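# Close a sliding door fully with a Stretch robot

## Task

Slide the door completely closed without slamming it at either end, disturb nothing else in the room, keep the robot upright and not leaning, and make sure the door stays shut on its own once the robot lets go.

## Robot and tools

ROBOT. A Hello Robot Stretch 3 with one arm. The base has two drive wheels and is 0.33 m long by 0.34 m wide; it can drive straight or spin in place but never sideways. Spinning pivots about the point midway between the wheels, 0.05 m behind the front edge. A lift on a mast carries a telescoping arm that reaches out to the robot's RIGHT, so moving the gripper forward or back means driving the base. With the arm pulled in and the wrist folded over the base, a spin sweeps a 0.28 m radius; an unfolded level wrist reaches past that.

FRAMES. Base frame: origin on the floor between the drive wheels, x forward, y left, z up. hand_pose is reported in it, at the point where closed fingertips meet. Odometry frame is the base frame at scene start; heading is positive to the left, -3.142 to 3.142.

TOOL execute_actions. Argument actions: a list run in order (empty list just returns state and images). Each action has optional robot, steps (1 to 450 control steps, 30 per second, default 1) and until (only together with steps; cuts the action short when all its conditions hold). An action with only steps waits. robot may be one command, a list of up to 8 commands and {"pause_s": s} entries (s up to 15) run one after another, or {"stop": true} which brakes everything and clears the queue.
A command can hold:
- base: exactly one of translate_m (metres, straight, + forward, |d| up to 1) or rotate_rad (radians, + counter-clockwise, |d| up to 3.2). Both are offsets from where the base is when that command begins.
- joints: absolute targets by name, each a single number: lift_m 0 to 1.1 (arm height on mast); arm_m 0 to 0.52 (extension); wrist_yaw_rad -1.345 to 4.42 (0 along the arm, + toward the front, 3.0 folded over base); wrist_pitch_rad -1.57 to 0.451 (0 level, negative tips down); wrist_roll_rad -2.911 to 2.911; gripper_m -0.089 to 0.179 (bigger is wider; fingertip gap is 0.007 to 0.025 less than the value, zero below 0.007); head_pan_rad -3.953 to 1.73 (0 ahead, + left, -1.57 along the arm); head_tilt_rad -1.53 to 0.419 (negative down). Unnamed joints keep their targets.
- contact_limits: {"arm_m": effort %, 1 to 100}; the arm halts with contact_stop at that motor effort (negative when retracting). Lower is gentler; it lasts until the next arm command.
Commands start immediately even mid-motion and discard any older queue. Any out-of-range number rejects the whole call. until conditions: {"robot": {"status": "ended"}} waits for all motion and the queue to finish; or compare fields like lift_m, arm_m_goal, base_status, queue, queue_left, refusals with [op, value], op among =, !=, <, <=, >, >=; {"any": {"status": "ended"}} fires when the first motion ends. Avoid = on readings; done means within tolerance.

TOOL zoom_image. camera: head_camera, nav_camera or wrist_camera; region [x0, y0, x1, y1] pixels of that camera's last image, origin top-left, at most 504x504. Head cameras turn with head_pan_rad/head_tilt_rad; wrist_camera rides on the gripper.

TOOL finished_scene. scene: the current scene number. Irreversible; only call once all motion has ended and the door stays closed by itself.

RESULTS. Each result is one moment plus one image per camera. base_status shows progress (moved of goal, from wheel counts, so slip counts as travel). joint_status per joint: moving, done, off_target (stuck short, may still push), contact_stop (arm or lift hit something and went slack until commanded again), time_out, stopped, not_commanded, torque_fault (wrist servo off for 10 s, limp, goals refused). Joints in a group (lift, arm, wrist joints; head pan/tilt) report final status together. queue: idle, running, done, dropped, stopped; refused:/dropped: lines name the failing goal, counting from 0. on_its_own lines appear when the robot changed a goal itself, a joint is slack or off, a motor strains at rest, or base_tilt drifts 3 degrees or more. lidar_m: 12 distances in metres in 30-degree sectors, first straight ahead, counter-clockwise (4th left, 7th behind, 10th right), plane 0.17 m high. wrist_depth_mm and head_depth_mm: 7x7 median depths. motor_effort in percent, peak in brackets, offset by fixed errors. base_tilt in degrees, forward and right positive.

SPEED AND SAFETY. Full base speed (0.30 m/s, 1.9 rad/s) only when lift_m under 0.30, arm_m under 0.03 and wrist_yaw_rad over 2.54; otherwise 0.10 m/s and 0.63 rad/s. Fold or unfold the wrist only with lift_m 0.32 to 0.95, wrist_pitch_rad -0.4 and roll near 0; after folding, the lift may drop to 0.25. With yaw below -0.4 keep pitch at -0.5 or lower. Pushing with the gripper above about 0.45 m against something rigid can tip the robot, as can a second push after a contact_stop, driving while hooked on a fixed object, or snagging furniture (worst in reverse). If tilt appears, undo the last move in small steps, pull the gripper free, and lower lift_m to about 0.2 if still leaning. Push the door gently and slowly so it does not slam, keep contact forces low, knock nothing over, and let everything come to rest before finishing.

Each tool is called after ">>>" as name(argument=value, ...) on one line, values as JSON.

## Session

>>> execute_actions(actions=[])

Scene clock: 0.00 s.
robot.base_odometry: x=+0.000 y=+0.000 heading=+0.000 (m, m, rad; robot's odometry frame)
robot.turned_by_wheels: +0.000 (rad since the last result)
robot.turned_by_imu: +0.000 (rad since the last result)
robot.base_tilt: forward=-0.8 right=-1.6 (deg)
robot.lidar_m: 0.65 0.61 1.08 1.84 2.11 1.77 1.07 0.96 0.97 1.26 1.64 1.39
robot.head_depth_mm: 1777 1794 1806 1813 1821 1846 1844 / 1931 1997 1998 1999 2034 1990 1973 / 1954 2050 2105 2085 2134 2165 2062 / 1843 1876 1901 1913 1932 1952 1930 / 1682 1720 1715 1738 1764 1764 1798 / 1570 1576 1582 1611 1627 1645 1669 / 1441 1464 1474 1499 1500 1511 1523
robot.base_status: not_commanded
robot.joint_positions: lift_m=+0.370 arm_m=-0.001 wrist_yaw_rad=+2.982 wrist_pitch_rad=-0.588 wrist_roll_rad=-0.020 gripper_m=+0.037 head_pan_rad=+0.012 head_tilt_rad=-0.006
robot.joint_goals: lift_m=+0.370 arm_m=-0.001 wrist_yaw_rad=+2.982 wrist_pitch_rad=-0.588 wrist_roll_rad=-0.020 gripper_m=+0.037 head_pan_rad=+0.012 head_tilt_rad=-0.006
robot.joint_status: lift_m=not_commanded arm_m=not_commanded wrist_yaw_rad=not_commanded wrist_pitch_rad=not_commanded wrist_roll_rad=not_commanded gripper_m=not_commanded head_pan_rad=not_commanded head_tilt_rad=not_commanded
robot.measured_speeds: translate_m=+0.000 rotate_rad=+0.000 lift_m=+0.000 arm_m=+0.000 wrist_yaw_rad=+0.000 wrist_pitch_rad=+0.000 wrist_roll_rad=+0.000 head_pan_rad=+0.000 head_tilt_rad=+0.000
robot: refusals=0 queue=idle queue_left=0
robot.motor_effort: left_wheel=+0 right_wheel=+1 lift_m=+25 arm_m=-1 wrist_yaw_rad=+1 wrist_pitch_rad=+4 wrist_roll_rad=+0 gripper_m=+0 head_pan_rad=+0 head_tilt_rad=+1 (%)
robot.hand_pose: x=+0.0106 y=+0.0531 z=+0.3469 quat_wxyz=(+0.257, +0.684, +0.153, +0.665) (m; robot's base frame)
robot.wrist_depth_mm: - - - - - - - / - - - - - - - / 836 - 825 860 902 860 838 / 683 679 735 720 745 741 730 / 612 619 650 602 625 638 620 / 524 541 - - 559 561 563 / 482 - - 482 488 492 495
pictures: head_camera (sideways: a quarter turn clockwise sets it upright), nav_camera (sideways: a quarter turn counterclockwise sets it upright), wrist_camera
Images, in order (width x height): head_camera 896x504, nav_camera 672x504, wrist_camera 644x364.

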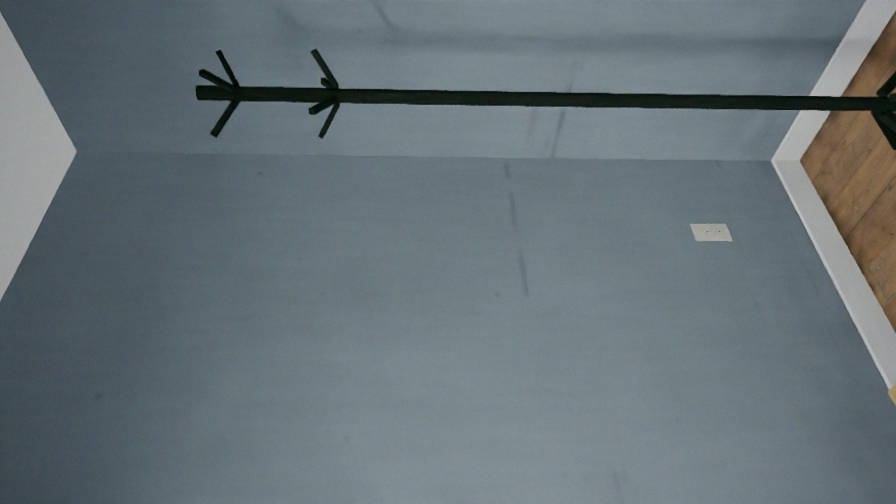

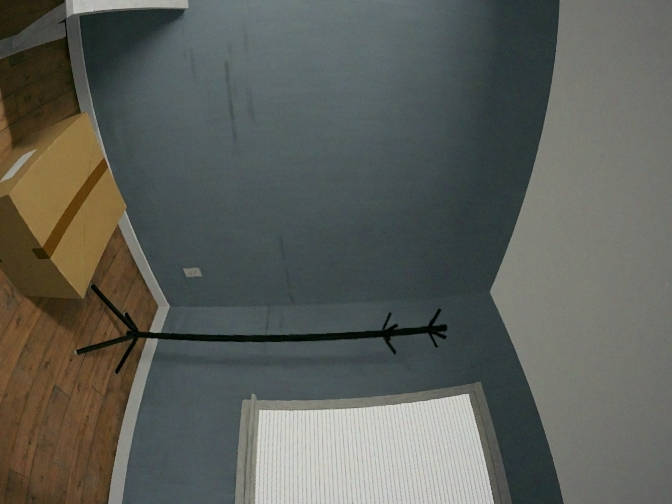

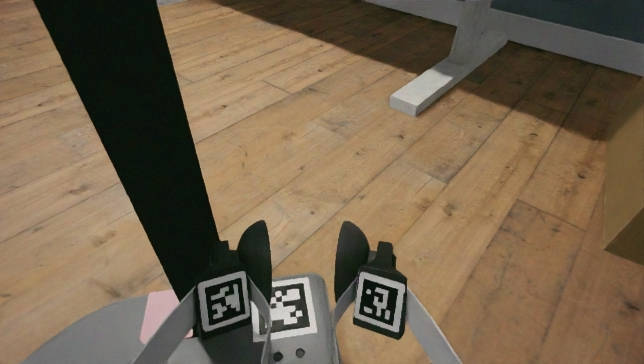

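>>> execute_actions(actions=[{"robot":{"joints":{"head_pan_rad":1.7,"head_tilt_rad":-0.6}},"steps":450,"until":{"robot":{"status":"ended"}}}])

>>> execute_actions(actions=[{"robot":{"joints":{"head_pan_rad":-2.6}},"steps":450,"until":{"robot":{"status":"ended"}}}])

Scene clock: 1.57 s.
robot.base_odometry: x=+0.000 y=+0.000 heading=+0.000 (m, m, rad; robot's odometry frame)
robot.turned_by_wheels: +0.000 (rad since the last result)
robot.turned_by_imu: +0.000 (rad since the last result)
robot.base_tilt: forward=-0.6 right=-1.7 (deg)
robot.lidar_m: 0.66 0.61 1.09 1.83 2.10 1.77 1.07 0.97 0.97 1.25 1.64 1.39
robot.head_depth_mm: 1615 1704 1329 1046 1731 1418 1202 / 1797 1889 1335 2038 1718 1416 1203 / 2036 2089 1403 2177 1714 1411 1207 / 2149 2283 1580 2187 1720 1413 1217 / 2046 2188 2516 2139 1713 1410 1206 / 1909 2122 2336 2187 1756 1455 - / 1824 1963 2202 - - - -
robot.base_status: not_commanded
robot.joint_positions: lift_m=+0.370 arm_m=-0.001 wrist_yaw_rad=+2.982 wrist_pitch_rad=-0.588 wrist_roll_rad=-0.020 gripper_m=+0.037 head_pan_rad=+1.693 head_tilt_rad=-0.592
robot.joint_goals: lift_m=+0.370 arm_m=-0.001 wrist_yaw_rad=+2.982 wrist_pitch_rad=-0.588 wrist_roll_rad=-0.020 gripper_m=+0.037 head_pan_rad=+1.700 head_tilt_rad=-0.600
robot.joint_status: lift_m=not_commanded arm_m=not_commanded wrist_yaw_rad=not_commanded wrist_pitch_rad=not_commanded wrist_roll_rad=not_commanded gripper_m=not_commanded head_pan_rad=done head_tilt_rad=done
robot.measured_speeds: translate_m=+0.000 rotate_rad=+0.000 lift_m=+0.000 arm_m=+0.000 wrist_yaw_rad=+0.000 wrist_pitch_rad=+0.000 wrist_roll_rad=+0.000 head_pan_rad=+0.000 head_tilt_rad=+0.000
robot: refusals=0 queue=done queue_left=0
robot.motor_effort: left_wheel=+0(0) right_wheel=+1(1) lift_m=+25(24) arm_m=-1(0) wrist_yaw_rad=+0(0) wrist_pitch_rad=+4(4) wrist_roll_rad=+0(0) gripper_m=+0(0) head_pan_rad=+4(41) head_tilt_rad=-4(34) (%)
robot.hand_pose: x=+0.0106 y=+0.0531 z=+0.3469 quat_wxyz=(+0.257, +0.684, +0.153, +0.665) (m; robot's base frame)
robot.wrist_depth_mm: - - - - - - - / - - - - - - - / 819 - 853 864 908 882 845 / 693 705 716 731 743 730 719 / 606 597 617 627 631 646 627 / 528 546 - - 552 565 558 / 485 - - 492 483 495 501
pictures: head_camera (sideways: a quarter turn clockwise sets it upright), nav_camera (sideways: a quarter turn counterclockwise sets it upright), wrist_camera
camera_calibration (this result's frames):
head_camera: T_world_to_cam=[[0.0770674, -0.588603, -0.804741, 1.07308], [-0.991238, -0.132074, 0.00167356, 0.00243553], [-0.10727, 0.797561, -0.593624, 0.729822], [0, 0, 0, 1]] pos_world=[-0.00199732, 0.0498632, 1.29679]
nav_camera: T_world_to_cam=[[-0.0503636, 0.516066, 0.855067, -1.06549], [0.991704, 0.12722, -0.0183707, 0.0675922], [-0.118262, 0.847048, -0.518192, 0.630558], [0, 0, 0, 1]] pos_world=[-0.0461224, 0.00715291, 1.23906]
wrist_camera: T_world_to_cam=[[0.983875, -0.172394, 0.04764, -0.0214112], [-0.0836817, -0.679109, -0.729252, 0.326679], [0.158071, 0.713507, -0.682584, 0.365764], [0, 0, 0, 1]] pos_world=[-0.00941368, -0.0428155, 0.488917]
Images, in order (width x height): head_camera 896x504, nav_camera 672x504, wrist_camera 644x364.

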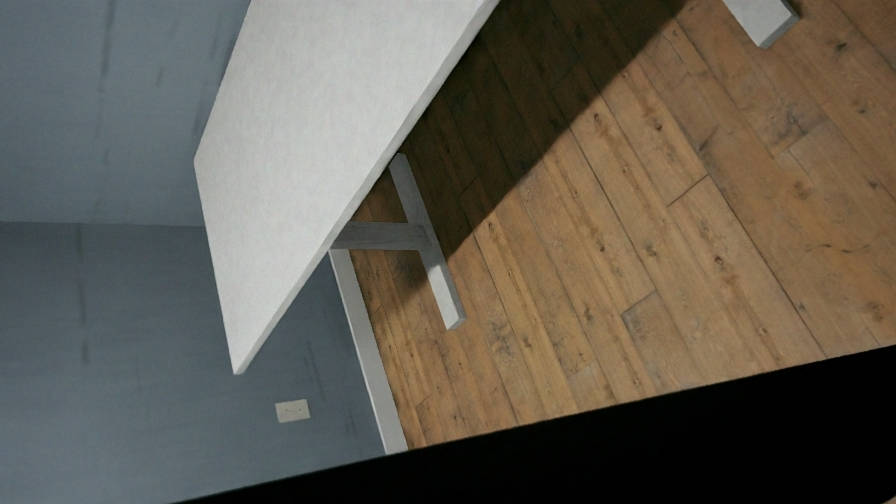

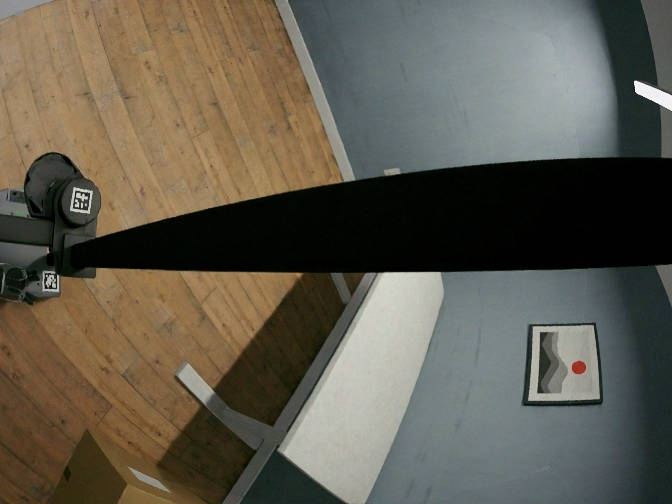

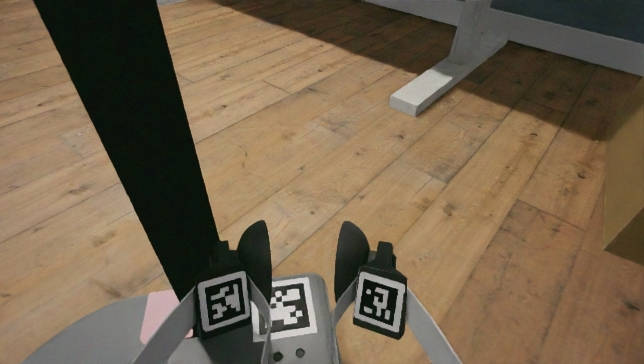

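Scene clock: 4.10 s.
robot.base_odometry: x=+0.000 y=+0.000 heading=+0.000 (m, m, rad; robot's odometry frame)
robot.turned_by_wheels: +0.000 (rad since the last result)
robot.turned_by_imu: +0.000 (rad since the last result)
robot.base_tilt: forward=-0.7 right=-1.7 (deg)
robot.lidar_m: 0.65 0.61 1.09 1.83 2.11 1.77 1.07 0.96 0.97 1.25 1.64 1.40
robot.head_depth_mm: 851 954 1088 1252 1494 1420 1206 / 836 933 1060 1229 1451 1412 1207 / 823 919 1043 1203 1428 1422 1210 / 814 904 1027 1183 1389 1411 1207 / 801 889 1003 1154 1354 1409 1208 / 786 861 969 1123 1431 1407 1194 / 779 889 2716 2187 1721 1418 1198
robot.base_status: not_commanded
robot.joint_positions: lift_m=+0.370 arm_m=-0.001 wrist_yaw_rad=+2.982 wrist_pitch_rad=-0.588 wrist_roll_rad=-0.020 gripper_m=+0.037 head_pan_rad=-2.593 head_tilt_rad=-0.593
robot.joint_goals: lift_m=+0.370 arm_m=-0.001 wrist_yaw_rad=+2.982 wrist_pitch_rad=-0.588 wrist_roll_rad=-0.020 gripper_m=+0.037 head_pan_rad=-2.600 head_tilt_rad=-0.600
robot.joint_status: lift_m=not_commanded arm_m=not_commanded wrist_yaw_rad=not_commanded wrist_pitch_rad=not_commanded wrist_roll_rad=not_commanded gripper_m=not_commanded head_pan_rad=done head_tilt_rad=done
robot.measured_speeds: translate_m=+0.000 rotate_rad=+0.000 lift_m=+0.000 arm_m=+0.000 wrist_yaw_rad=+0.000 wrist_pitch_rad=+0.000 wrist_roll_rad=+0.000 head_pan_rad=+0.000 head_tilt_rad=+0.000
robot: refusals=0 queue=done queue_left=0
robot.motor_effort: left_wheel=+0(0) right_wheel=+0(0) lift_m=+24(24) arm_m=-1(1) wrist_yaw_rad=+0(0) wrist_pitch_rad=+4(4) wrist_roll_rad=+0(1) gripper_m=+1(0) head_pan_rad=-4(40) head_tilt_rad=-4(4) (%)
robot.hand_pose: x=+0.0106 y=+0.0531 z=+0.3469 quat_wxyz=(+0.257, +0.684, +0.153, +0.665) (m; robot's base frame)
robot.wrist_depth_mm: - - - - - - - / 955 - - - - - - / 810 - 851 863 871 883 875 / 697 685 690 716 734 755 719 / 607 595 627 625 624 627 630 / 536 547 - - 560 547 556 / 485 - - 489 485 490 499
pictures: head_camera (sideways: a quarter turn clockwise sets it upright), nav_camera (sideways: a quarter turn counterclockwise sets it upright), wrist_camera
camera_calibration (this result's frames):
head_camera: T_world_to_cam=[[0.504057, 0.313948, -0.804589, 1.07028], [0.530607, -0.847616, 0.00167624, -0.00685123], [-0.681457, -0.427765, -0.593829, 0.733591], [0, 0, 0, 1]] pos_world=[-0.0359355, -0.028014, 1.29677]
nav_camera: T_world_to_cam=[[-0.449095, -0.259616, 0.854935, -1.06289], [-0.526378, 0.850052, -0.0183722, 0.0768544], [-0.721969, -0.45827, -0.51841, 0.634524], [0, 0, 0, 1]] pos_world=[0.0212233, -0.0504896, 1.23906]
wrist_camera: T_world_to_cam=[[0.983875, -0.172394, 0.0476401, -0.0214112], [-0.0836817, -0.679108, -0.729252, 0.326679], [0.158071, 0.713507, -0.682584, 0.365764], [0, 0, 0, 1]] pos_world=[-0.00941369, -0.0428155, 0.488917]
Images, in order (width x height): head_camera 896x504, nav_camera 672x504, wrist_camera 644x364.

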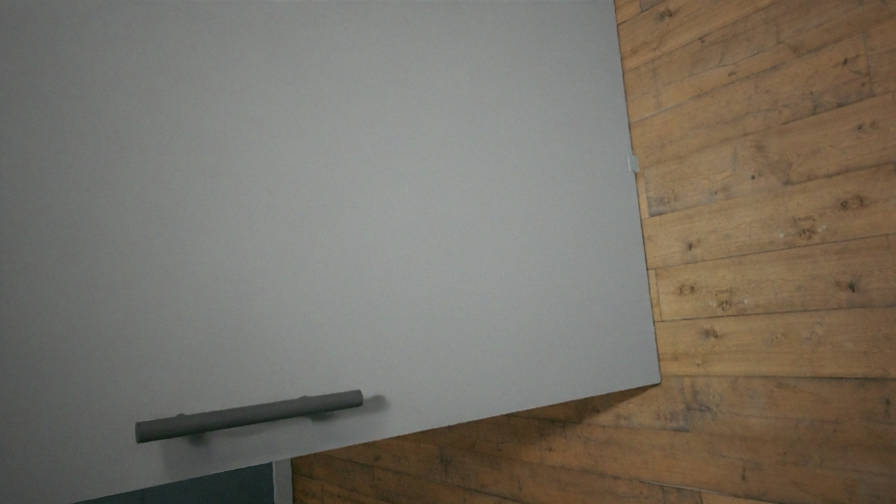

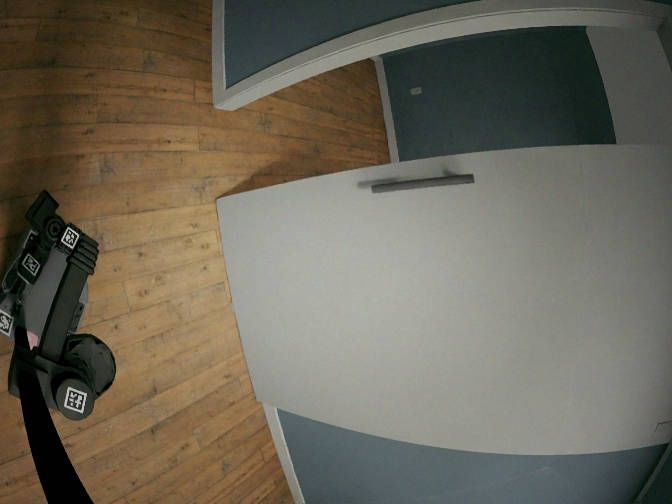

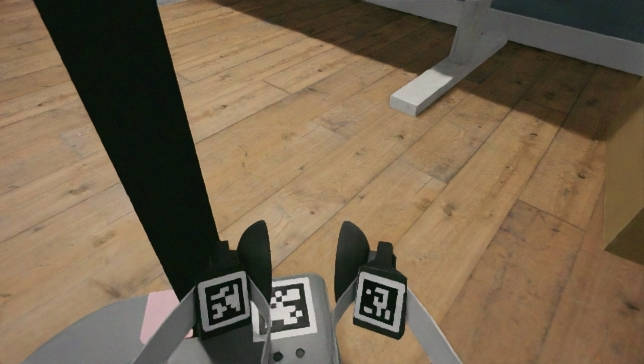

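>>> execute_actions(actions=[{"robot":[{"base":{"translate_m":-0.3},"joints":{"wrist_pitch_rad":-0.4,"wrist_roll_rad":0,"lift_m":0.5,"head_pan_rad":-1.4}},{"base":{"rotate_rad":-0.876},"joints":{"lift_m":0.9,"wrist_yaw_rad":0}},{"base":{"translate_m":0.28},"joints":{"wrist_pitch_rad":0,"gripper_m":0.15,"arm_m":0.15}}],"steps":450,"until":{"robot":{"status":"ended"}}}])

Scene clock: 17.07 s.
robot.base_odometry: x=-0.121 y=-0.215 heading=-0.876 (m, m, rad; robot's odometry frame)
robot.turned_by_wheels: -0.876 (rad since the last result)
robot.turned_by_imu: -0.883 (rad since the last result)
robot.base_tilt: forward=-0.7 right=-1.6 (deg)
robot.lidar_m: 1.55 1.47 0.86 0.82 1.33 2.07 2.19 1.05 0.76 0.74 0.95 1.12
robot.head_depth_mm: 579 642 717 - - 1174 1198 / 588 639 731 - - 1184 1199 / 602 662 737 850 1009 1213 1210 / 2612 2913 3009 2168 1713 1386 1206 / 2683 2980 2990 2186 1731 1418 1202 / 2720 3071 3013 2206 1718 1421 1202 / 2763 2983 2954 1159 1255 1378 1203
robot.base_status: done (translate_m +0.2800 of +0.2800)
robot.joint_positions: lift_m=+0.900 arm_m=+0.150 wrist_yaw_rad=+0.000 wrist_pitch_rad=-0.021 wrist_roll_rad=-0.004 gripper_m=+0.150 head_pan_rad=-1.407 head_tilt_rad=-0.593
robot.joint_goals: lift_m=+0.900 arm_m=+0.150 wrist_yaw_rad=+0.000 wrist_pitch_rad=+0.000 wrist_roll_rad=+0.000 gripper_m=+0.150 head_pan_rad=-1.400 head_tilt_rad=-0.600
robot.joint_status: lift_m=done arm_m=done wrist_yaw_rad=done wrist_pitch_rad=done wrist_roll_rad=done gripper_m=done head_pan_rad=done head_tilt_rad=done
robot.measured_speeds: translate_m=+0.000 rotate_rad=+0.000 lift_m=+0.000 arm_m=+0.000 wrist_yaw_rad=+0.000 wrist_pitch_rad=+0.000 wrist_roll_rad=+0.000 head_pan_rad=+0.000 head_tilt_rad=+0.000
robot: refusals=0 queue=done queue_left=0
robot.motor_effort: left_wheel=+3(9) right_wheel=-1(5) lift_m=+30(28) arm_m=+4(3) wrist_yaw_rad=+0(1) wrist_pitch_rad=+8(7) wrist_roll_rad=+1(1) gripper_m=+0(82) head_pan_rad=+3(45) head_tilt_rad=-4(4) (%)
robot.hand_pose: x=-0.0213 y=-0.5503 z=+1.0091 quat_wxyz=(+0.709, +0.008, -0.706, -0.007) (m; robot's base frame)
robot.wrist_depth_mm: - - 321 324 330 333 327 / - - 332 329 333 336 346 / - - 340 336 344 347 353 / - - 348 349 355 356 354 / - - 358 359 359 368 369 / - - 365 366 371 - 381 / - - 380 379 386 387 388
pictures: head_camera (sideways: a quarter turn clockwise sets it upright), nav_camera (sideways: a quarter turn counterclockwise sets it upright), wrist_camera
camera_calibration (this result's frames):
head_camera: T_world_to_cam=[[-0.101705, 0.585218, -0.804472, 1.07382], [0.984839, 0.173463, 0.0016783, -0.00962474], [0.140528, -0.792105, -0.593988, 0.728783], [0, 0, 0, 1]] pos_world=[0.0162778, -0.0494781, 1.29676]
nav_camera: T_world_to_cam=[[0.0719913, -0.513886, 0.854833, -1.06593], [-0.985509, -0.168625, -0.0183733, 0.0796566], [0.153588, -0.841122, -0.518578, 0.629402], [0, 0, 0, 1]] pos_world=[0.0585715, -0.00493197, 1.23905]
wrist_camera: T_world_to_cam=[[-0.999186, 0.0365887, 0.0169977, -0.0219638], [-0.00994971, 0.184821, -0.982722, 1.12989], [-0.039098, -0.982091, -0.184306, -0.186761], [0, 0, 0, 1]] pos_world=[-0.0180058, -0.391441, 1.07632]
Images, in order (width x height): head_camera 896x504, nav_camera 672x504, wrist_camera 644x364.

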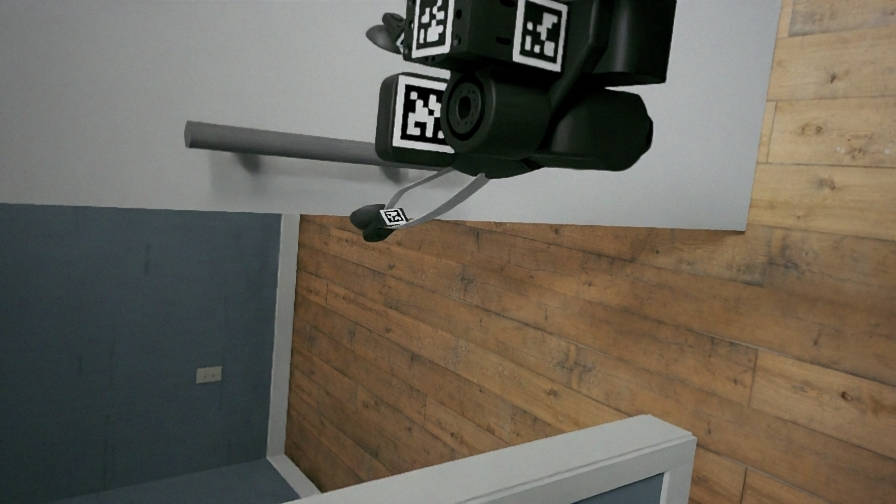

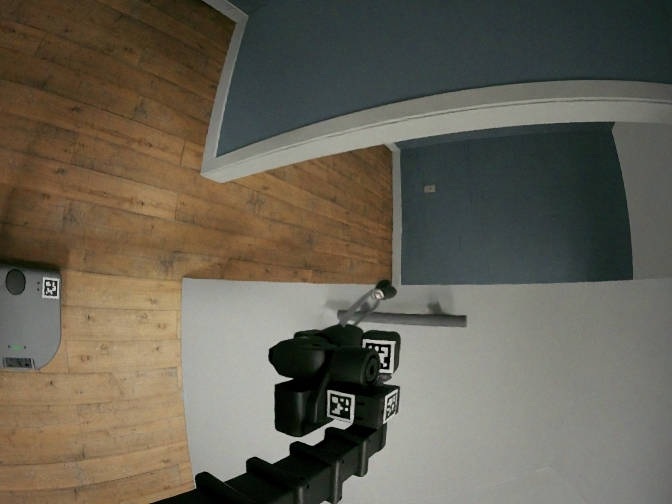

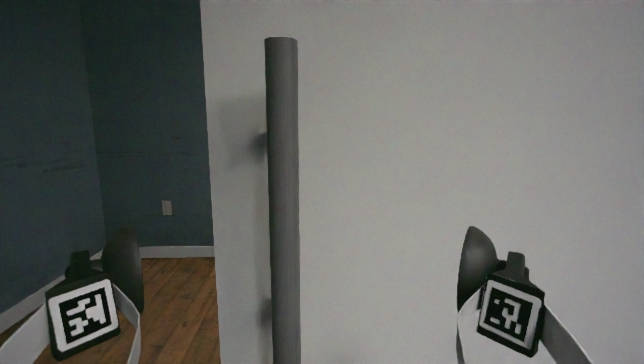

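>>> execute_actions(actions=[{"robot":[{"base":{"translate_m":0.03},"joints":{"arm_m":0.285}},{"joints":{"gripper_m":0.07}},{"base":{"translate_m":0.47},"joints":{"head_pan_rad":-1.3,"head_tilt_rad":0.3}}],"steps":450,"until":{"robot":{"status":"ended"}}}])

Scene clock: 26.80 s.
robot.base_odometry: x=+0.199 y=-0.599 heading=-0.876 (m, m, rad; robot's odometry frame)
robot.turned_by_wheels: +0.000 (rad since the last result)
robot.turned_by_imu: -0.003 (rad since the last result)
robot.base_tilt: forward=-0.8 right=-1.6 (deg)
robot.lidar_m: 1.06 1.09 1.17 0.86 0.87 2.44 2.69 1.04 0.76 0.74 0.82 1.09
robot.head_depth_mm: 793 754 723 693 2807 2712 2602 / 871 1697 2281 2946 794 702 670 / 915 860 818 780 744 715 688 / 942 898 852 811 771 733 703 / 983 925 880 833 796 757 722 / 1019 963 903 860 819 781 748 / 1064 999 942 888 844 802 769
robot.base_status: done (translate_m +0.4700 of +0.4700)
robot.joint_positions: lift_m=+0.900 arm_m=+0.285 wrist_yaw_rad=-0.275 wrist_pitch_rad=-0.021 wrist_roll_rad=-0.004 gripper_m=+0.070 head_pan_rad=-1.307 head_tilt_rad=+0.284
robot.joint_goals: lift_m=+0.900 arm_m=+0.285 wrist_yaw_rad=-0.265 wrist_pitch_rad=+0.000 wrist_roll_rad=+0.000 gripper_m=+0.070 head_pan_rad=-1.300 head_tilt_rad=+0.300
robot.joint_status: lift_m=done arm_m=done wrist_yaw_rad=done wrist_pitch_rad=done wrist_roll_rad=done gripper_m=done head_pan_rad=done head_tilt_rad=done
robot.measured_speeds: translate_m=+0.000 rotate_rad=+0.000 lift_m=+0.000 arm_m=+0.000 wrist_yaw_rad=+0.000 wrist_pitch_rad=+0.000 wrist_roll_rad=+0.000 head_pan_rad=+0.000 head_tilt_rad=+0.000
robot: refusals=0 queue=done queue_left=0
robot.on_its_own: wrist_yaw_rad is held at -0.265, not at your +0.000, by its stall guard, which is not easing now
robot.motor_effort: left_wheel=-4(23) right_wheel=+5(33) lift_m=+29(29) arm_m=+3(4) wrist_yaw_rad=+6(49) wrist_pitch_rad=+7(8) wrist_roll_rad=+2(1) gripper_m=-4(82) head_pan_rad=+3(14) head_tilt_rad=+7(44) (%)
robot.hand_pose: x=-0.0910 y=-0.6757 z=+1.0091 quat_wxyz=(+0.701, -0.089, -0.700, -0.105) (m; robot's base frame)
robot.wrist_depth_mm: 233 - 193 203 225 248 270 / 231 - 199 208 231 257 282 / 226 - 205 210 239 260 293 / 229 - 210 220 244 274 302 / 227 - 218 227 257 283 310 / 230 - 224 230 - 293 325 / 234 - 229 240 268 304 343
pictures: head_camera (sideways: a quarter turn clockwise sets it upright), nav_camera (sideways: a quarter turn counterclockwise sets it upright), wrist_camera
camera_calibration (this result's frames):
head_camera: T_world_to_cam=[[0.0573769, -0.231103, -0.971236, 1.29104], [0.963252, 0.268508, -0.00698535, 0.00178929], [0.262399, -0.935144, 0.238016, -0.354921], [0, 0, 0, 1]] pos_world=[0.0173312, -0.0340194, 1.3384]
nav_camera: T_world_to_cam=[[-0.0970918, 0.310323, 0.94566, -1.18425], [-0.960598, -0.277843, -0.0074497, 0.0652991], [0.260433, -0.909122, 0.325072, -0.469472], [0, 0, 0, 1]] pos_world=[0.0700117, -0.0411649, 1.27299]
wrist_camera: T_world_to_cam=[[-0.951431, 0.307392, 0.0170007, 0.100341], [0.040726, 0.180406, -0.982749, 1.15407], [-0.305156, -0.934325, -0.184163, -0.30471], [0, 0, 0, 1]] pos_world=[-0.0445176, -0.523743, 1.07634]
Images, in order (width x height): head_camera 896x504, nav_camera 672x504, wrist_camera 644x364.

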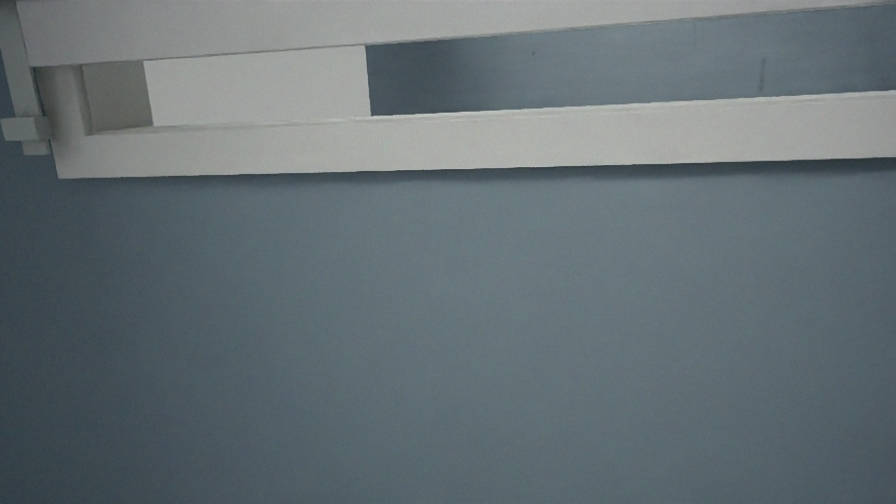

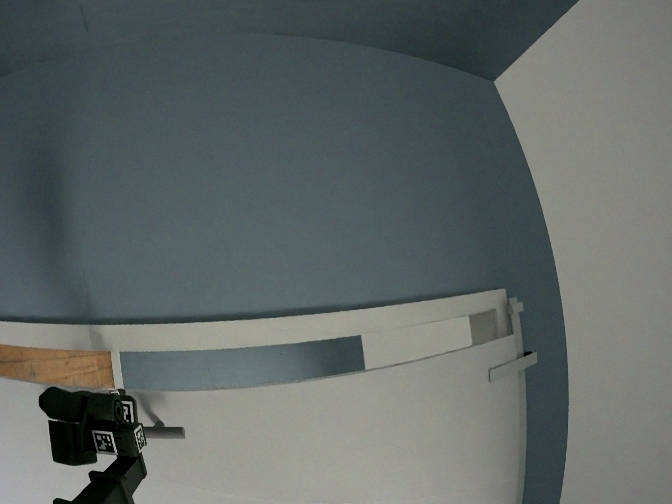

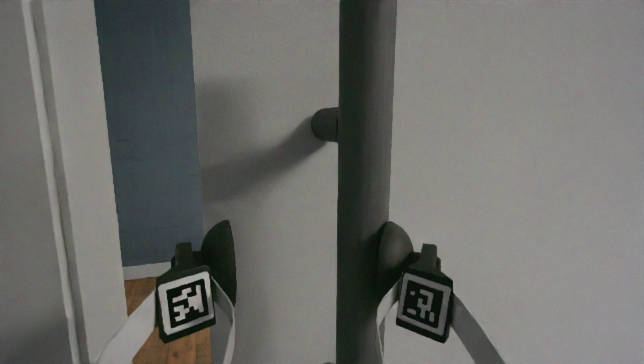

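>>> execute_actions(actions=[{"robot":{"base":{"translate_m":0.09},"joints":{"arm_m":0.295,"head_pan_rad":-1.6,"head_tilt_rad":0.41}},"steps":450,"until":{"robot":{"status":"ended"}}}])

Scene clock: 28.87 s.
robot.base_odometry: x=+0.257 y=-0.669 heading=-0.876 (m, m, rad; robot's odometry frame)
robot.turned_by_wheels: +0.000 (rad since the last result)
robot.turned_by_imu: +0.000 (rad since the last result)
robot.base_tilt: forward=-0.7 right=-1.6 (deg)
robot.lidar_m: 0.96 1.00 1.13 0.87 0.88 2.44 2.78 1.04 0.76 0.74 0.82 1.00
robot.head_depth_mm: 1051 891 820 760 711 666 624 / 1047 889 817 755 704 663 623 / 1043 905 834 773 720 690 2569 / 1037 938 873 809 751 703 661 / 1035 949 873 811 753 705 667 / 1028 944 867 808 752 706 663 / 1023 941 867 803 750 703 661
robot.base_status: done (translate_m +0.0900 of +0.0900)
robot.joint_positions: lift_m=+0.900 arm_m=+0.295 wrist_yaw_rad=-0.405 wrist_pitch_rad=-0.021 wrist_roll_rad=-0.003 gripper_m=+0.070 head_pan_rad=-1.593 head_tilt_rad=+0.393
robot.joint_goals: lift_m=+0.900 arm_m=+0.295 wrist_yaw_rad=-0.362 wrist_pitch_rad=+0.000 wrist_roll_rad=+0.000 gripper_m=+0.070 head_pan_rad=-1.600 head_tilt_rad=+0.410
robot.joint_status: lift_m=done arm_m=done wrist_yaw_rad=done wrist_pitch_rad=done wrist_roll_rad=done gripper_m=done head_pan_rad=done head_tilt_rad=done
robot.measured_speeds: translate_m=+0.000 rotate_rad=+0.000 lift_m=+0.000 arm_m=+0.000 wrist_yaw_rad=+0.000 wrist_pitch_rad=+0.000 wrist_roll_rad=+0.000 head_pan_rad=+0.000 head_tilt_rad=+0.000
robot: refusals=0 queue=done queue_left=0
robot.on_its_own: wrist_yaw_rad is held at -0.362, not at your +0.000, by its stall guard, which is still easing
robot.motor_effort: left_wheel=-9(24) right_wheel=+8(28) lift_m=+30(29) arm_m=+5(6) wrist_yaw_rad=+27(50) wrist_pitch_rad=+7(8) wrist_roll_rad=+2(2) gripper_m=-9(15) head_pan_rad=-3(27) head_tilt_rad=+8(19) (%)
robot.hand_pose: x=-0.1221 y=-0.6745 z=+1.0090 quat_wxyz=(+0.693, -0.134, -0.693, -0.150) (m; robot's base frame)
robot.wrist_depth_mm: 196 - 200 213 163 280 330 / 199 - 205 220 177 291 342 / 202 308 209 220 178 300 356 / 207 243 217 232 181 310 372 / 210 239 220 239 186 326 390 / 214 231 223 241 187 338 412 / 221 243 235 252 290 356 426
pictures: head_camera (sideways: a quarter turn clockwise sets it upright), nav_camera (sideways: a quarter turn counterclockwise sets it upright), wrist_camera
camera_calibration (this result's frames):
head_camera: T_world_to_cam=[[-0.012557, -0.342248, -0.939526, 1.25032], [0.999853, -0.01523, -0.00781535, 0.00264763], [-0.0116342, -0.939486, 0.342389, -0.489172], [0, 0, 0, 1]] pos_world=[0.00736191, -0.0316104, 1.34222]
nav_camera: T_world_to_cam=[[-0.00324541, 0.426158, 0.904643, -1.13155], [-0.999977, 0.00401059, -0.00547672, 0.0629716], [-0.0059621, -0.90464, 0.426135, -0.599473], [0, 0, 0, 1]] pos_world=[0.0557237, -0.0603404, 1.27945]
wrist_camera: T_world_to_cam=[[-0.903932, 0.427344, 0.0168568, 0.157254], [0.0638798, 0.173883, -0.982692, 1.15342], [-0.422879, -0.88721, -0.184477, -0.295414], [0, 0, 0, 1]] pos_world=[-0.0564577, -0.529856, 1.07631]
Images, in order (width x height): head_camera 896x504, nav_camera 672x504, wrist_camera 644x364.

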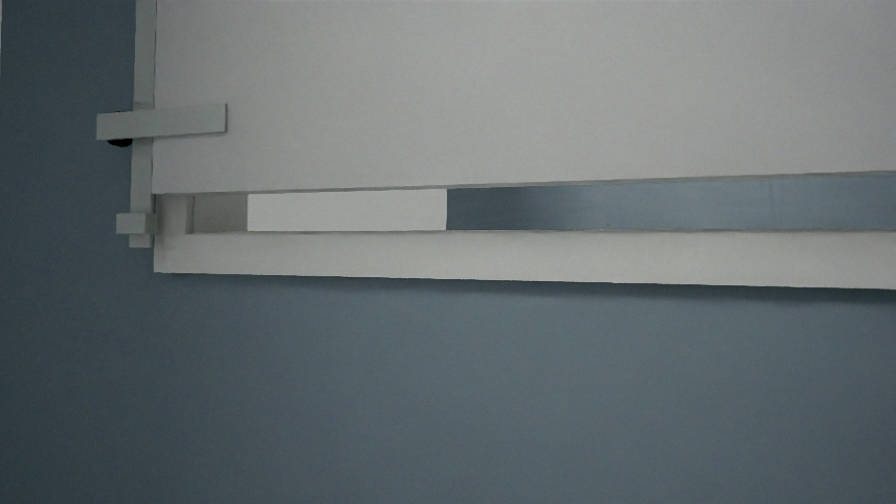

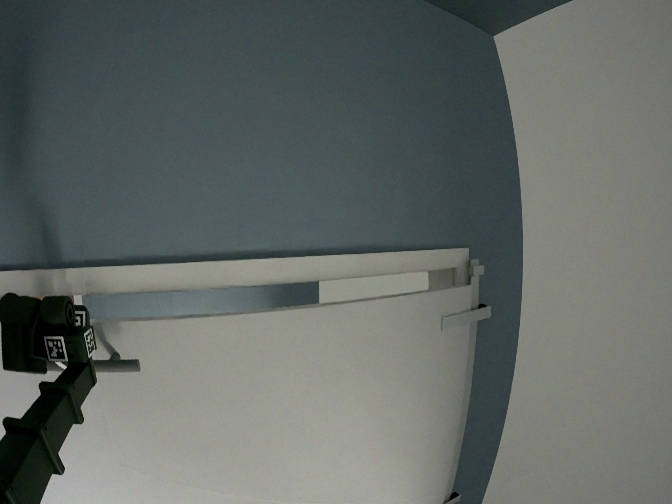

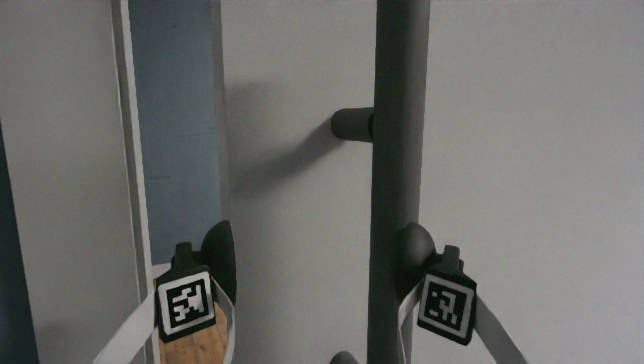

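>>> execute_actions(actions=[{"robot":[{"base":{"translate_m":-0.03},"joints":{"gripper_m":0.1}},{"joints":{"arm_m":0.15}},{"base":{"translate_m":-0.36},"joints":{"wrist_yaw_rad":1.25,"gripper_m":0.06}},{"joints":{"arm_m":0.45}}],"steps":450,"until":{"robot":{"status":"ended"}}}])

Scene clock: 41.53 s.
robot.base_odometry: x=+0.007 y=-0.369 heading=-0.876 (m, m, rad; robot's odometry frame)
robot.turned_by_wheels: +0.000 (rad since the last result)
robot.turned_by_imu: -0.015 (rad since the last result)
robot.base_tilt: forward=-0.7 right=-1.6 (deg)
robot.lidar_m: 1.35 1.40 0.90 0.82 1.78 2.22 2.39 1.06 0.77 0.73 0.76 1.10
robot.head_depth_mm: 1066 904 831 769 714 667 628 / 1062 901 824 762 709 665 625 / 1055 888 821 761 708 663 623 / 1042 882 818 751 704 658 620 / 1039 875 806 750 700 658 618 / 1029 875 804 749 694 654 613 / 1020 864 803 743 693 650 610
robot.base_status: done (translate_m -0.3600 of -0.3600)
robot.joint_positions: lift_m=+0.900 arm_m=+0.449 wrist_yaw_rad=+1.354 wrist_pitch_rad=-0.025 wrist_roll_rad=-0.003 gripper_m=+0.059 head_pan_rad=-1.594 head_tilt_rad=+0.393
robot.joint_goals: lift_m=+0.900 arm_m=+0.450 wrist_yaw_rad=+1.250 wrist_pitch_rad=+0.000 wrist_roll_rad=+0.000 gripper_m=+0.060 head_pan_rad=-1.600 head_tilt_rad=+0.410
robot.joint_status: lift_m=done arm_m=done wrist_yaw_rad=done wrist_pitch_rad=done wrist_roll_rad=done gripper_m=done head_pan_rad=done head_tilt_rad=done
robot.measured_speeds: translate_m=+0.000 rotate_rad=+0.000 lift_m=+0.000 arm_m=+0.000 wrist_yaw_rad=+0.000 wrist_pitch_rad=+0.000 wrist_roll_rad=+0.000 head_pan_rad=+0.000 head_tilt_rad=+0.000
robot: refusals=0 queue=done queue_left=0
robot.on_its_own: arm_m is at rest, and its effort (+15) is outside its rest range (-14 to +14); wrist_yaw_rad is at rest, and its effort (-64) is outside its rest range (-12 to +12)
robot.motor_effort: left_wheel=+0(24) right_wheel=+8(22) lift_m=+28(29) arm_m=+15(11) wrist_yaw_rad=-64(64) wrist_pitch_rad=+9(9) wrist_roll_rad=+2(2) gripper_m=+21(79) head_pan_rad=-3(3) head_tilt_rad=+7(8) (%)
robot.hand_pose: x=+0.2282 y=-0.6487 z=+1.0079 quat_wxyz=(+0.558, +0.449, -0.544, +0.437) (m; robot's base frame)
robot.wrist_depth_mm: - - - 636 199 153 115 / - - - 676 200 154 116 / - - - 688 167 156 117 / - - - 697 219 156 118 / - - - 179 222 159 119 / - - - - 227 161 120 / - - - 893 230 161 121
pictures: head_camera (sideways: a quarter turn clockwise sets it upright), nav_camera (sideways: a quarter turn counterclockwise sets it upright), wrist_camera
camera_calibration (this result's frames):
head_camera: T_world_to_cam=[[-0.0127988, -0.342435, -0.939454, 1.25023], [0.999843, -0.0159247, -0.00781685, 0.00264965], [-0.0122838, -0.939406, 0.342585, -0.489424], [0, 0, 0, 1]] pos_world=[0.00734019, -0.0316028, 1.34222]
nav_camera: T_world_to_cam=[[-0.00294563, 0.426349, 0.904554, -1.13144], [-0.999974, 0.00470263, -0.00547288, 0.0629666], [-0.00658714, -0.904547, 0.426324, -0.599715], [0, 0, 0, 1]] pos_world=[0.0556817, -0.0603795, 1.27946]
wrist_camera: T_world_to_cam=[[-0.251164, -0.967795, 0.016994, -0.591263], [-0.186975, 0.031283, -0.981867, 1.08937], [0.949714, -0.249787, -0.18881, -0.0199131], [0, 0, 0, 1]] pos_world=[0.0740925, -0.611275, 1.07591]
Images, in order (width x height): head_camera 896x504, nav_camera 672x504, wrist_camera 644x364.

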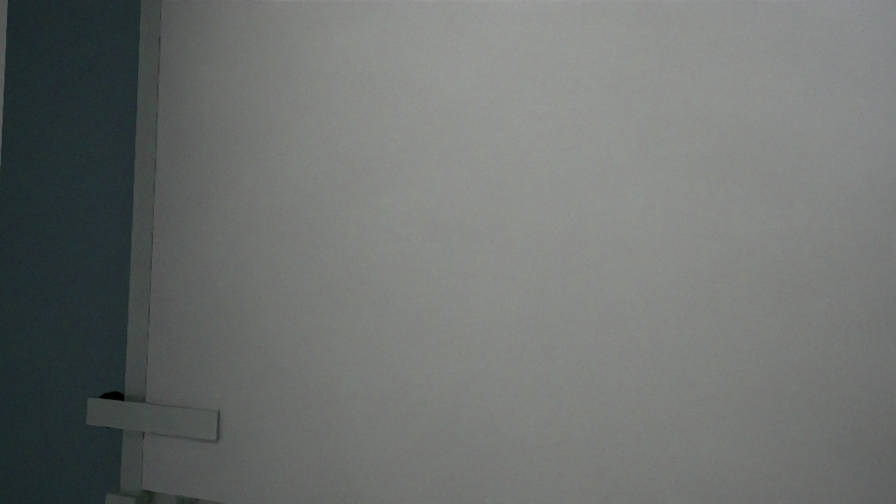

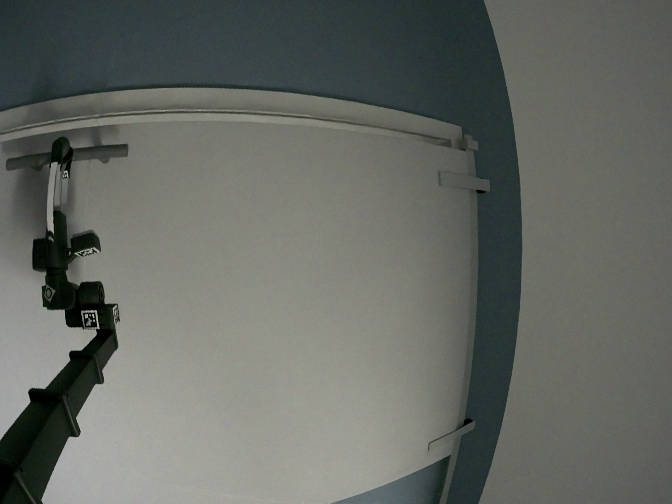

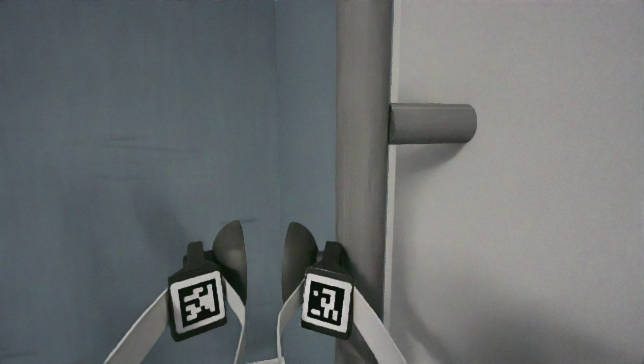

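>>> execute_actions(actions=[{"robot":[{"joints":{"arm_m":0.42}},{"base":{"translate_m":-0.08},"joints":{"gripper_m":0.015}},{"joints":{"arm_m":0.465,"wrist_yaw_rad":1.33,"head_pan_rad":-1.2}},{"base":{"translate_m":0.06}}],"steps":450,"until":{"robot":{"status":"ended"}}}])

Scene clock: 47.33 s.
robot.base_odometry: x=-0.006 y=-0.354 heading=-0.876 (m, m, rad; robot's odometry frame)
robot.turned_by_wheels: +0.000 (rad since the last result)
robot.turned_by_imu: +0.000 (rad since the last result)
robot.base_tilt: forward=-0.8 right=-1.6 (deg)
robot.lidar_m: 1.37 1.42 0.90 0.82 1.78 2.21 2.37 1.14 0.76 0.73 0.76 1.10
robot.head_depth_mm: 953 816 757 709 666 628 592 / 1001 853 787 737 690 648 612 / 1051 892 823 767 715 673 635 / 1114 933 861 800 741 697 656 / 1152 1061 974 901 825 776 729 / 1183 1126 1030 943 872 814 760 / 1230 1187 1086 993 913 846 789
robot.base_status: done (translate_m +0.0600 of +0.0600)
robot.joint_positions: lift_m=+0.900 arm_m=+0.465 wrist_yaw_rad=+1.331 wrist_pitch_rad=-0.022 wrist_roll_rad=-0.003 gripper_m=+0.015 head_pan_rad=-1.207 head_tilt_rad=+0.393
robot.joint_goals: lift_m=+0.900 arm_m=+0.465 wrist_yaw_rad=+1.330 wrist_pitch_rad=+0.000 wrist_roll_rad=+0.000 gripper_m=+0.015 head_pan_rad=-1.200 head_tilt_rad=+0.410
robot.joint_status: lift_m=done arm_m=done wrist_yaw_rad=done wrist_pitch_rad=done wrist_roll_rad=done gripper_m=done head_pan_rad=done head_tilt_rad=done
robot.measured_speeds: translate_m=+0.000 rotate_rad=+0.000 lift_m=+0.000 arm_m=+0.000 wrist_yaw_rad=+0.000 wrist_pitch_rad=+0.000 wrist_roll_rad=+0.000 head_pan_rad=+0.000 head_tilt_rad=+0.000
robot: refusals=0 queue=done queue_left=0
robot.motor_effort: left_wheel=+1(5) right_wheel=+0(10) lift_m=+28(28) arm_m=+3(16) wrist_yaw_rad=+0(63) wrist_pitch_rad=+8(9) wrist_roll_rad=+1(2) gripper_m=+0(79) head_pan_rad=+3(29) head_tilt_rad=+8(8) (%)
robot.hand_pose: x=+0.2270 y=-0.6704 z=+1.0089 quat_wxyz=(+0.562, +0.442, -0.550, +0.431) (m; robot's base frame)
robot.wrist_depth_mm: - - - 169 180 123 94 / - - - 172 182 125 95 / - - - 177 184 126 96 / - - - 183 188 127 96 / - - - 184 189 128 97 / - - - 187 182 130 98 / - - - 275 179 131 98
pictures: head_camera (sideways: a quarter turn clockwise sets it upright), nav_camera (sideways: a quarter turn counterclockwise sets it upright), wrist_camera
camera_calibration (this result's frames):
head_camera: T_world_to_cam=[[0.11741, -0.321938, -0.939453, 1.24943], [0.931886, 0.362668, -0.00781689, 0.00306424], [0.343226, -0.874544, 0.34259, -0.491598], [0, 0, 0, 1]] pos_world=[0.0191776, -0.0287965, 1.34222]
nav_camera: T_world_to_cam=[[-0.163665, 0.3937, 0.904552, -1.13045], [-0.927771, -0.37311, -0.00547279, 0.062526], [0.335342, -0.840113, 0.426328, -0.601807], [0, 0, 0, 1]] pos_world=[0.0748054, -0.0371969, 1.27946]
wrist_camera: T_world_to_cam=[[-0.273291, -0.961791, 0.0164037, -0.60291], [-0.182492, 0.0350967, -0.982581, 1.09304], [0.944462, -0.271524, -0.185111, -0.0411005], [0, 0, 0, 1]] pos_world=[0.0735194, -0.629395, 1.07628]
Images, in order (width x height): head_camera 896x504, nav_camera 672x504, wrist_camera 644x364.

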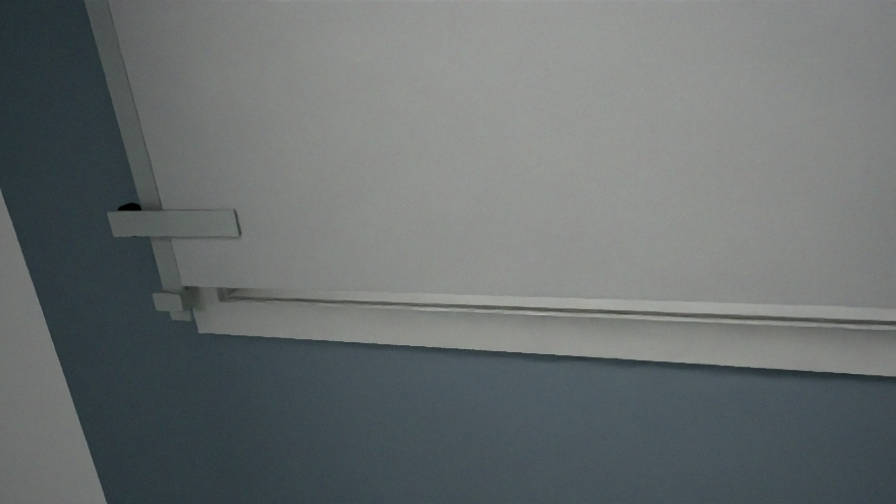

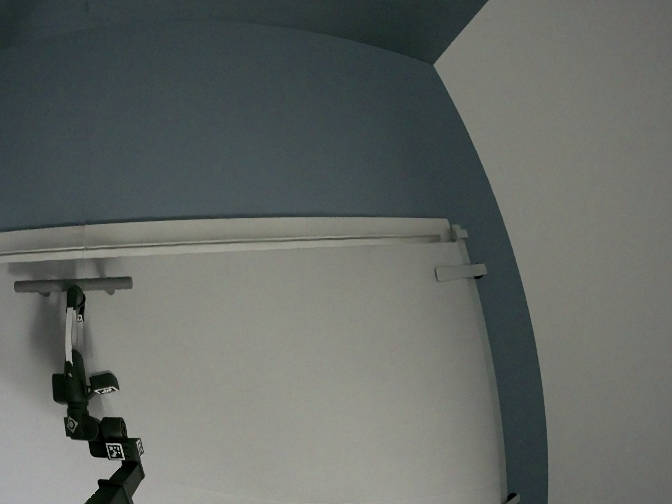

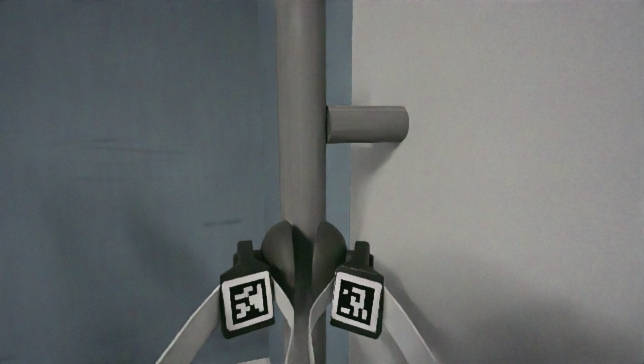

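>>> execute_actions(actions=[{"robot":{"base":{"translate_m":0.09},"joints":{"gripper_m":0.0}},"steps":450,"until":{"robot":{"status":"ended"}}}])

Scene clock: 49.33 s.
robot.base_odometry: x=+0.052 y=-0.423 heading=-0.876 (m, m, rad; robot's odometry frame)
robot.turned_by_wheels: +0.000 (rad since the last result)
robot.turned_by_imu: -0.008 (rad since the last result)
robot.base_tilt: forward=-0.7 right=-1.6 (deg)
robot.lidar_m: 1.29 1.33 0.91 0.83 1.78 2.28 2.46 1.15 0.76 0.73 0.76 1.09
robot.head_depth_mm: 950 813 754 705 661 624 592 / 996 847 787 734 687 646 610 / 1047 886 822 763 713 667 630 / 1107 929 856 794 740 694 652 / 1151 1058 970 894 827 778 728 / 1188 1115 1021 932 869 808 757 / 1224 1186 1074 985 906 842 786
robot.base_status: done (translate_m +0.0900 of +0.0900)
robot.joint_positions: lift_m=+0.900 arm_m=+0.465 wrist_yaw_rad=+1.340 wrist_pitch_rad=-0.022 wrist_roll_rad=-0.003 gripper_m=+0.000 head_pan_rad=-1.207 head_tilt_rad=+0.393
robot.joint_goals: lift_m=+0.900 arm_m=+0.465 wrist_yaw_rad=+1.330 wrist_pitch_rad=+0.000 wrist_roll_rad=+0.000 gripper_m=+0.000 head_pan_rad=-1.200 head_tilt_rad=+0.410
robot.joint_status: lift_m=done arm_m=done wrist_yaw_rad=done wrist_pitch_rad=done wrist_roll_rad=done gripper_m=done head_pan_rad=done head_tilt_rad=done
robot.measured_speeds: translate_m=+0.000 rotate_rad=+0.000 lift_m=+0.000 arm_m=+0.000 wrist_yaw_rad=+0.000 wrist_pitch_rad=+0.000 wrist_roll_rad=+0.000 head_pan_rad=+0.000 head_tilt_rad=+0.000
robot: refusals=0 queue=done queue_left=0
robot.motor_effort: left_wheel=-4(21) right_wheel=+6(34) lift_m=+28(28) arm_m=+3(4) wrist_yaw_rad=-6(6) wrist_pitch_rad=+8(8) wrist_roll_rad=+1(1) gripper_m=-4(59) head_pan_rad=+3(2) head_tilt_rad=+8(8) (%)
robot.hand_pose: x=+0.2275 y=-0.6682 z=+1.0087 quat_wxyz=(+0.560, +0.445, -0.548, +0.433) (m; robot's base frame)
robot.wrist_depth_mm: - - - 168 177 121 93 / - - - 173 181 123 93 / - - - 178 182 124 94 / - - - 181 185 126 95 / - - - 259 188 127 95 / - - - - 191 128 96 / - - - 195 181 130 96
pictures: head_camera (sideways: a quarter turn clockwise sets it upright), nav_camera (sideways: a quarter turn counterclockwise sets it upright), wrist_camera
camera_calibration (this result's frames):
head_camera: T_world_to_cam=[[0.117417, -0.321935, -0.939453, 1.24943], [0.931878, 0.362688, -0.00781689, 0.00306429], [0.343244, -0.874537, 0.34259, -0.491598], [0, 0, 0, 1]] pos_world=[0.0191782, -0.0287963, 1.34222]
nav_camera: T_world_to_cam=[[-0.163673, 0.393696, 0.904552, -1.13045], [-0.927763, -0.373129, -0.00547279, 0.062526], [0.33536, -0.840106, 0.426328, -0.601807], [0, 0, 0, 1]] pos_world=[0.0748062, -0.0371955, 1.27946]
wrist_camera: T_world_to_cam=[[-0.264759, -0.964175, 0.016429, -0.60421], [-0.183468, 0.0336392, -0.98245, 1.09199], [0.946701, -0.263127, -0.185801, -0.0352184], [0, 0, 0, 1]] pos_world=[0.0737167, -0.628565, 1.07621]
Images, in order (width x height): head_camera 896x504, nav_camera 672x504, wrist_camera 644x364.

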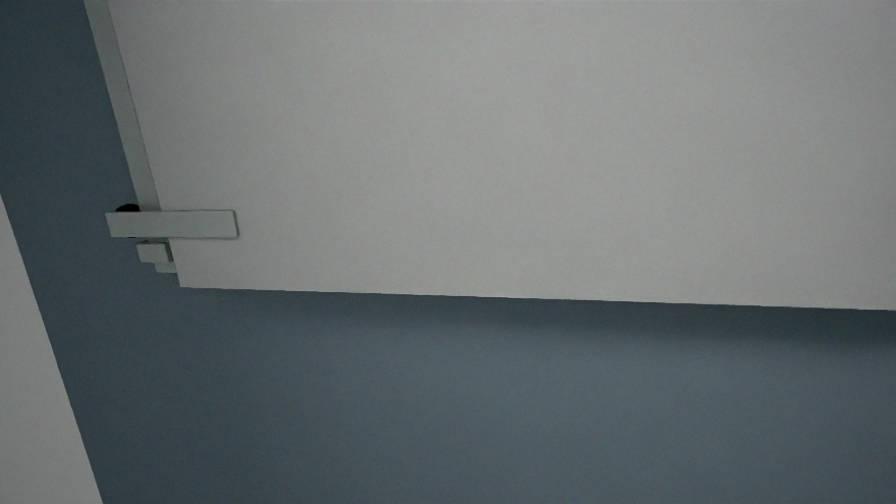

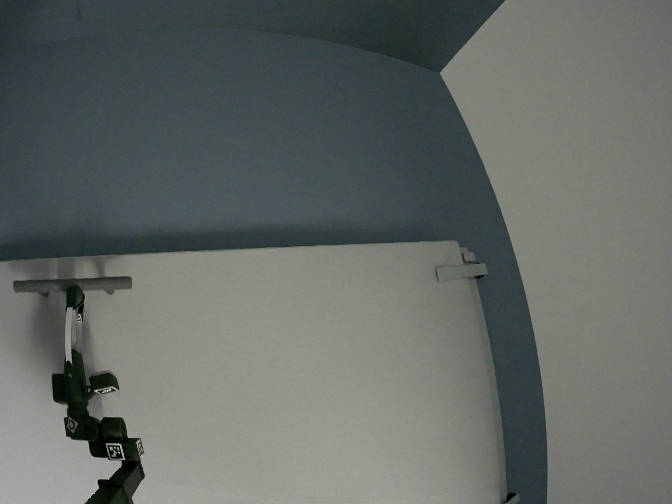

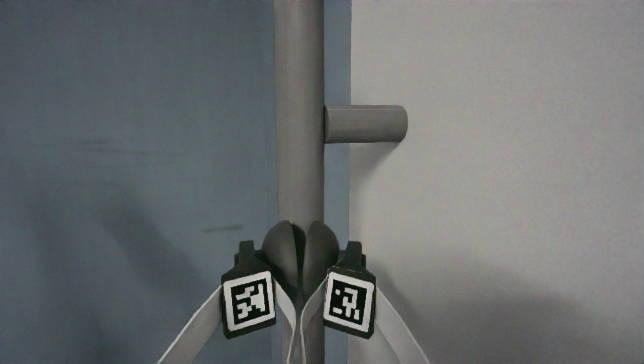

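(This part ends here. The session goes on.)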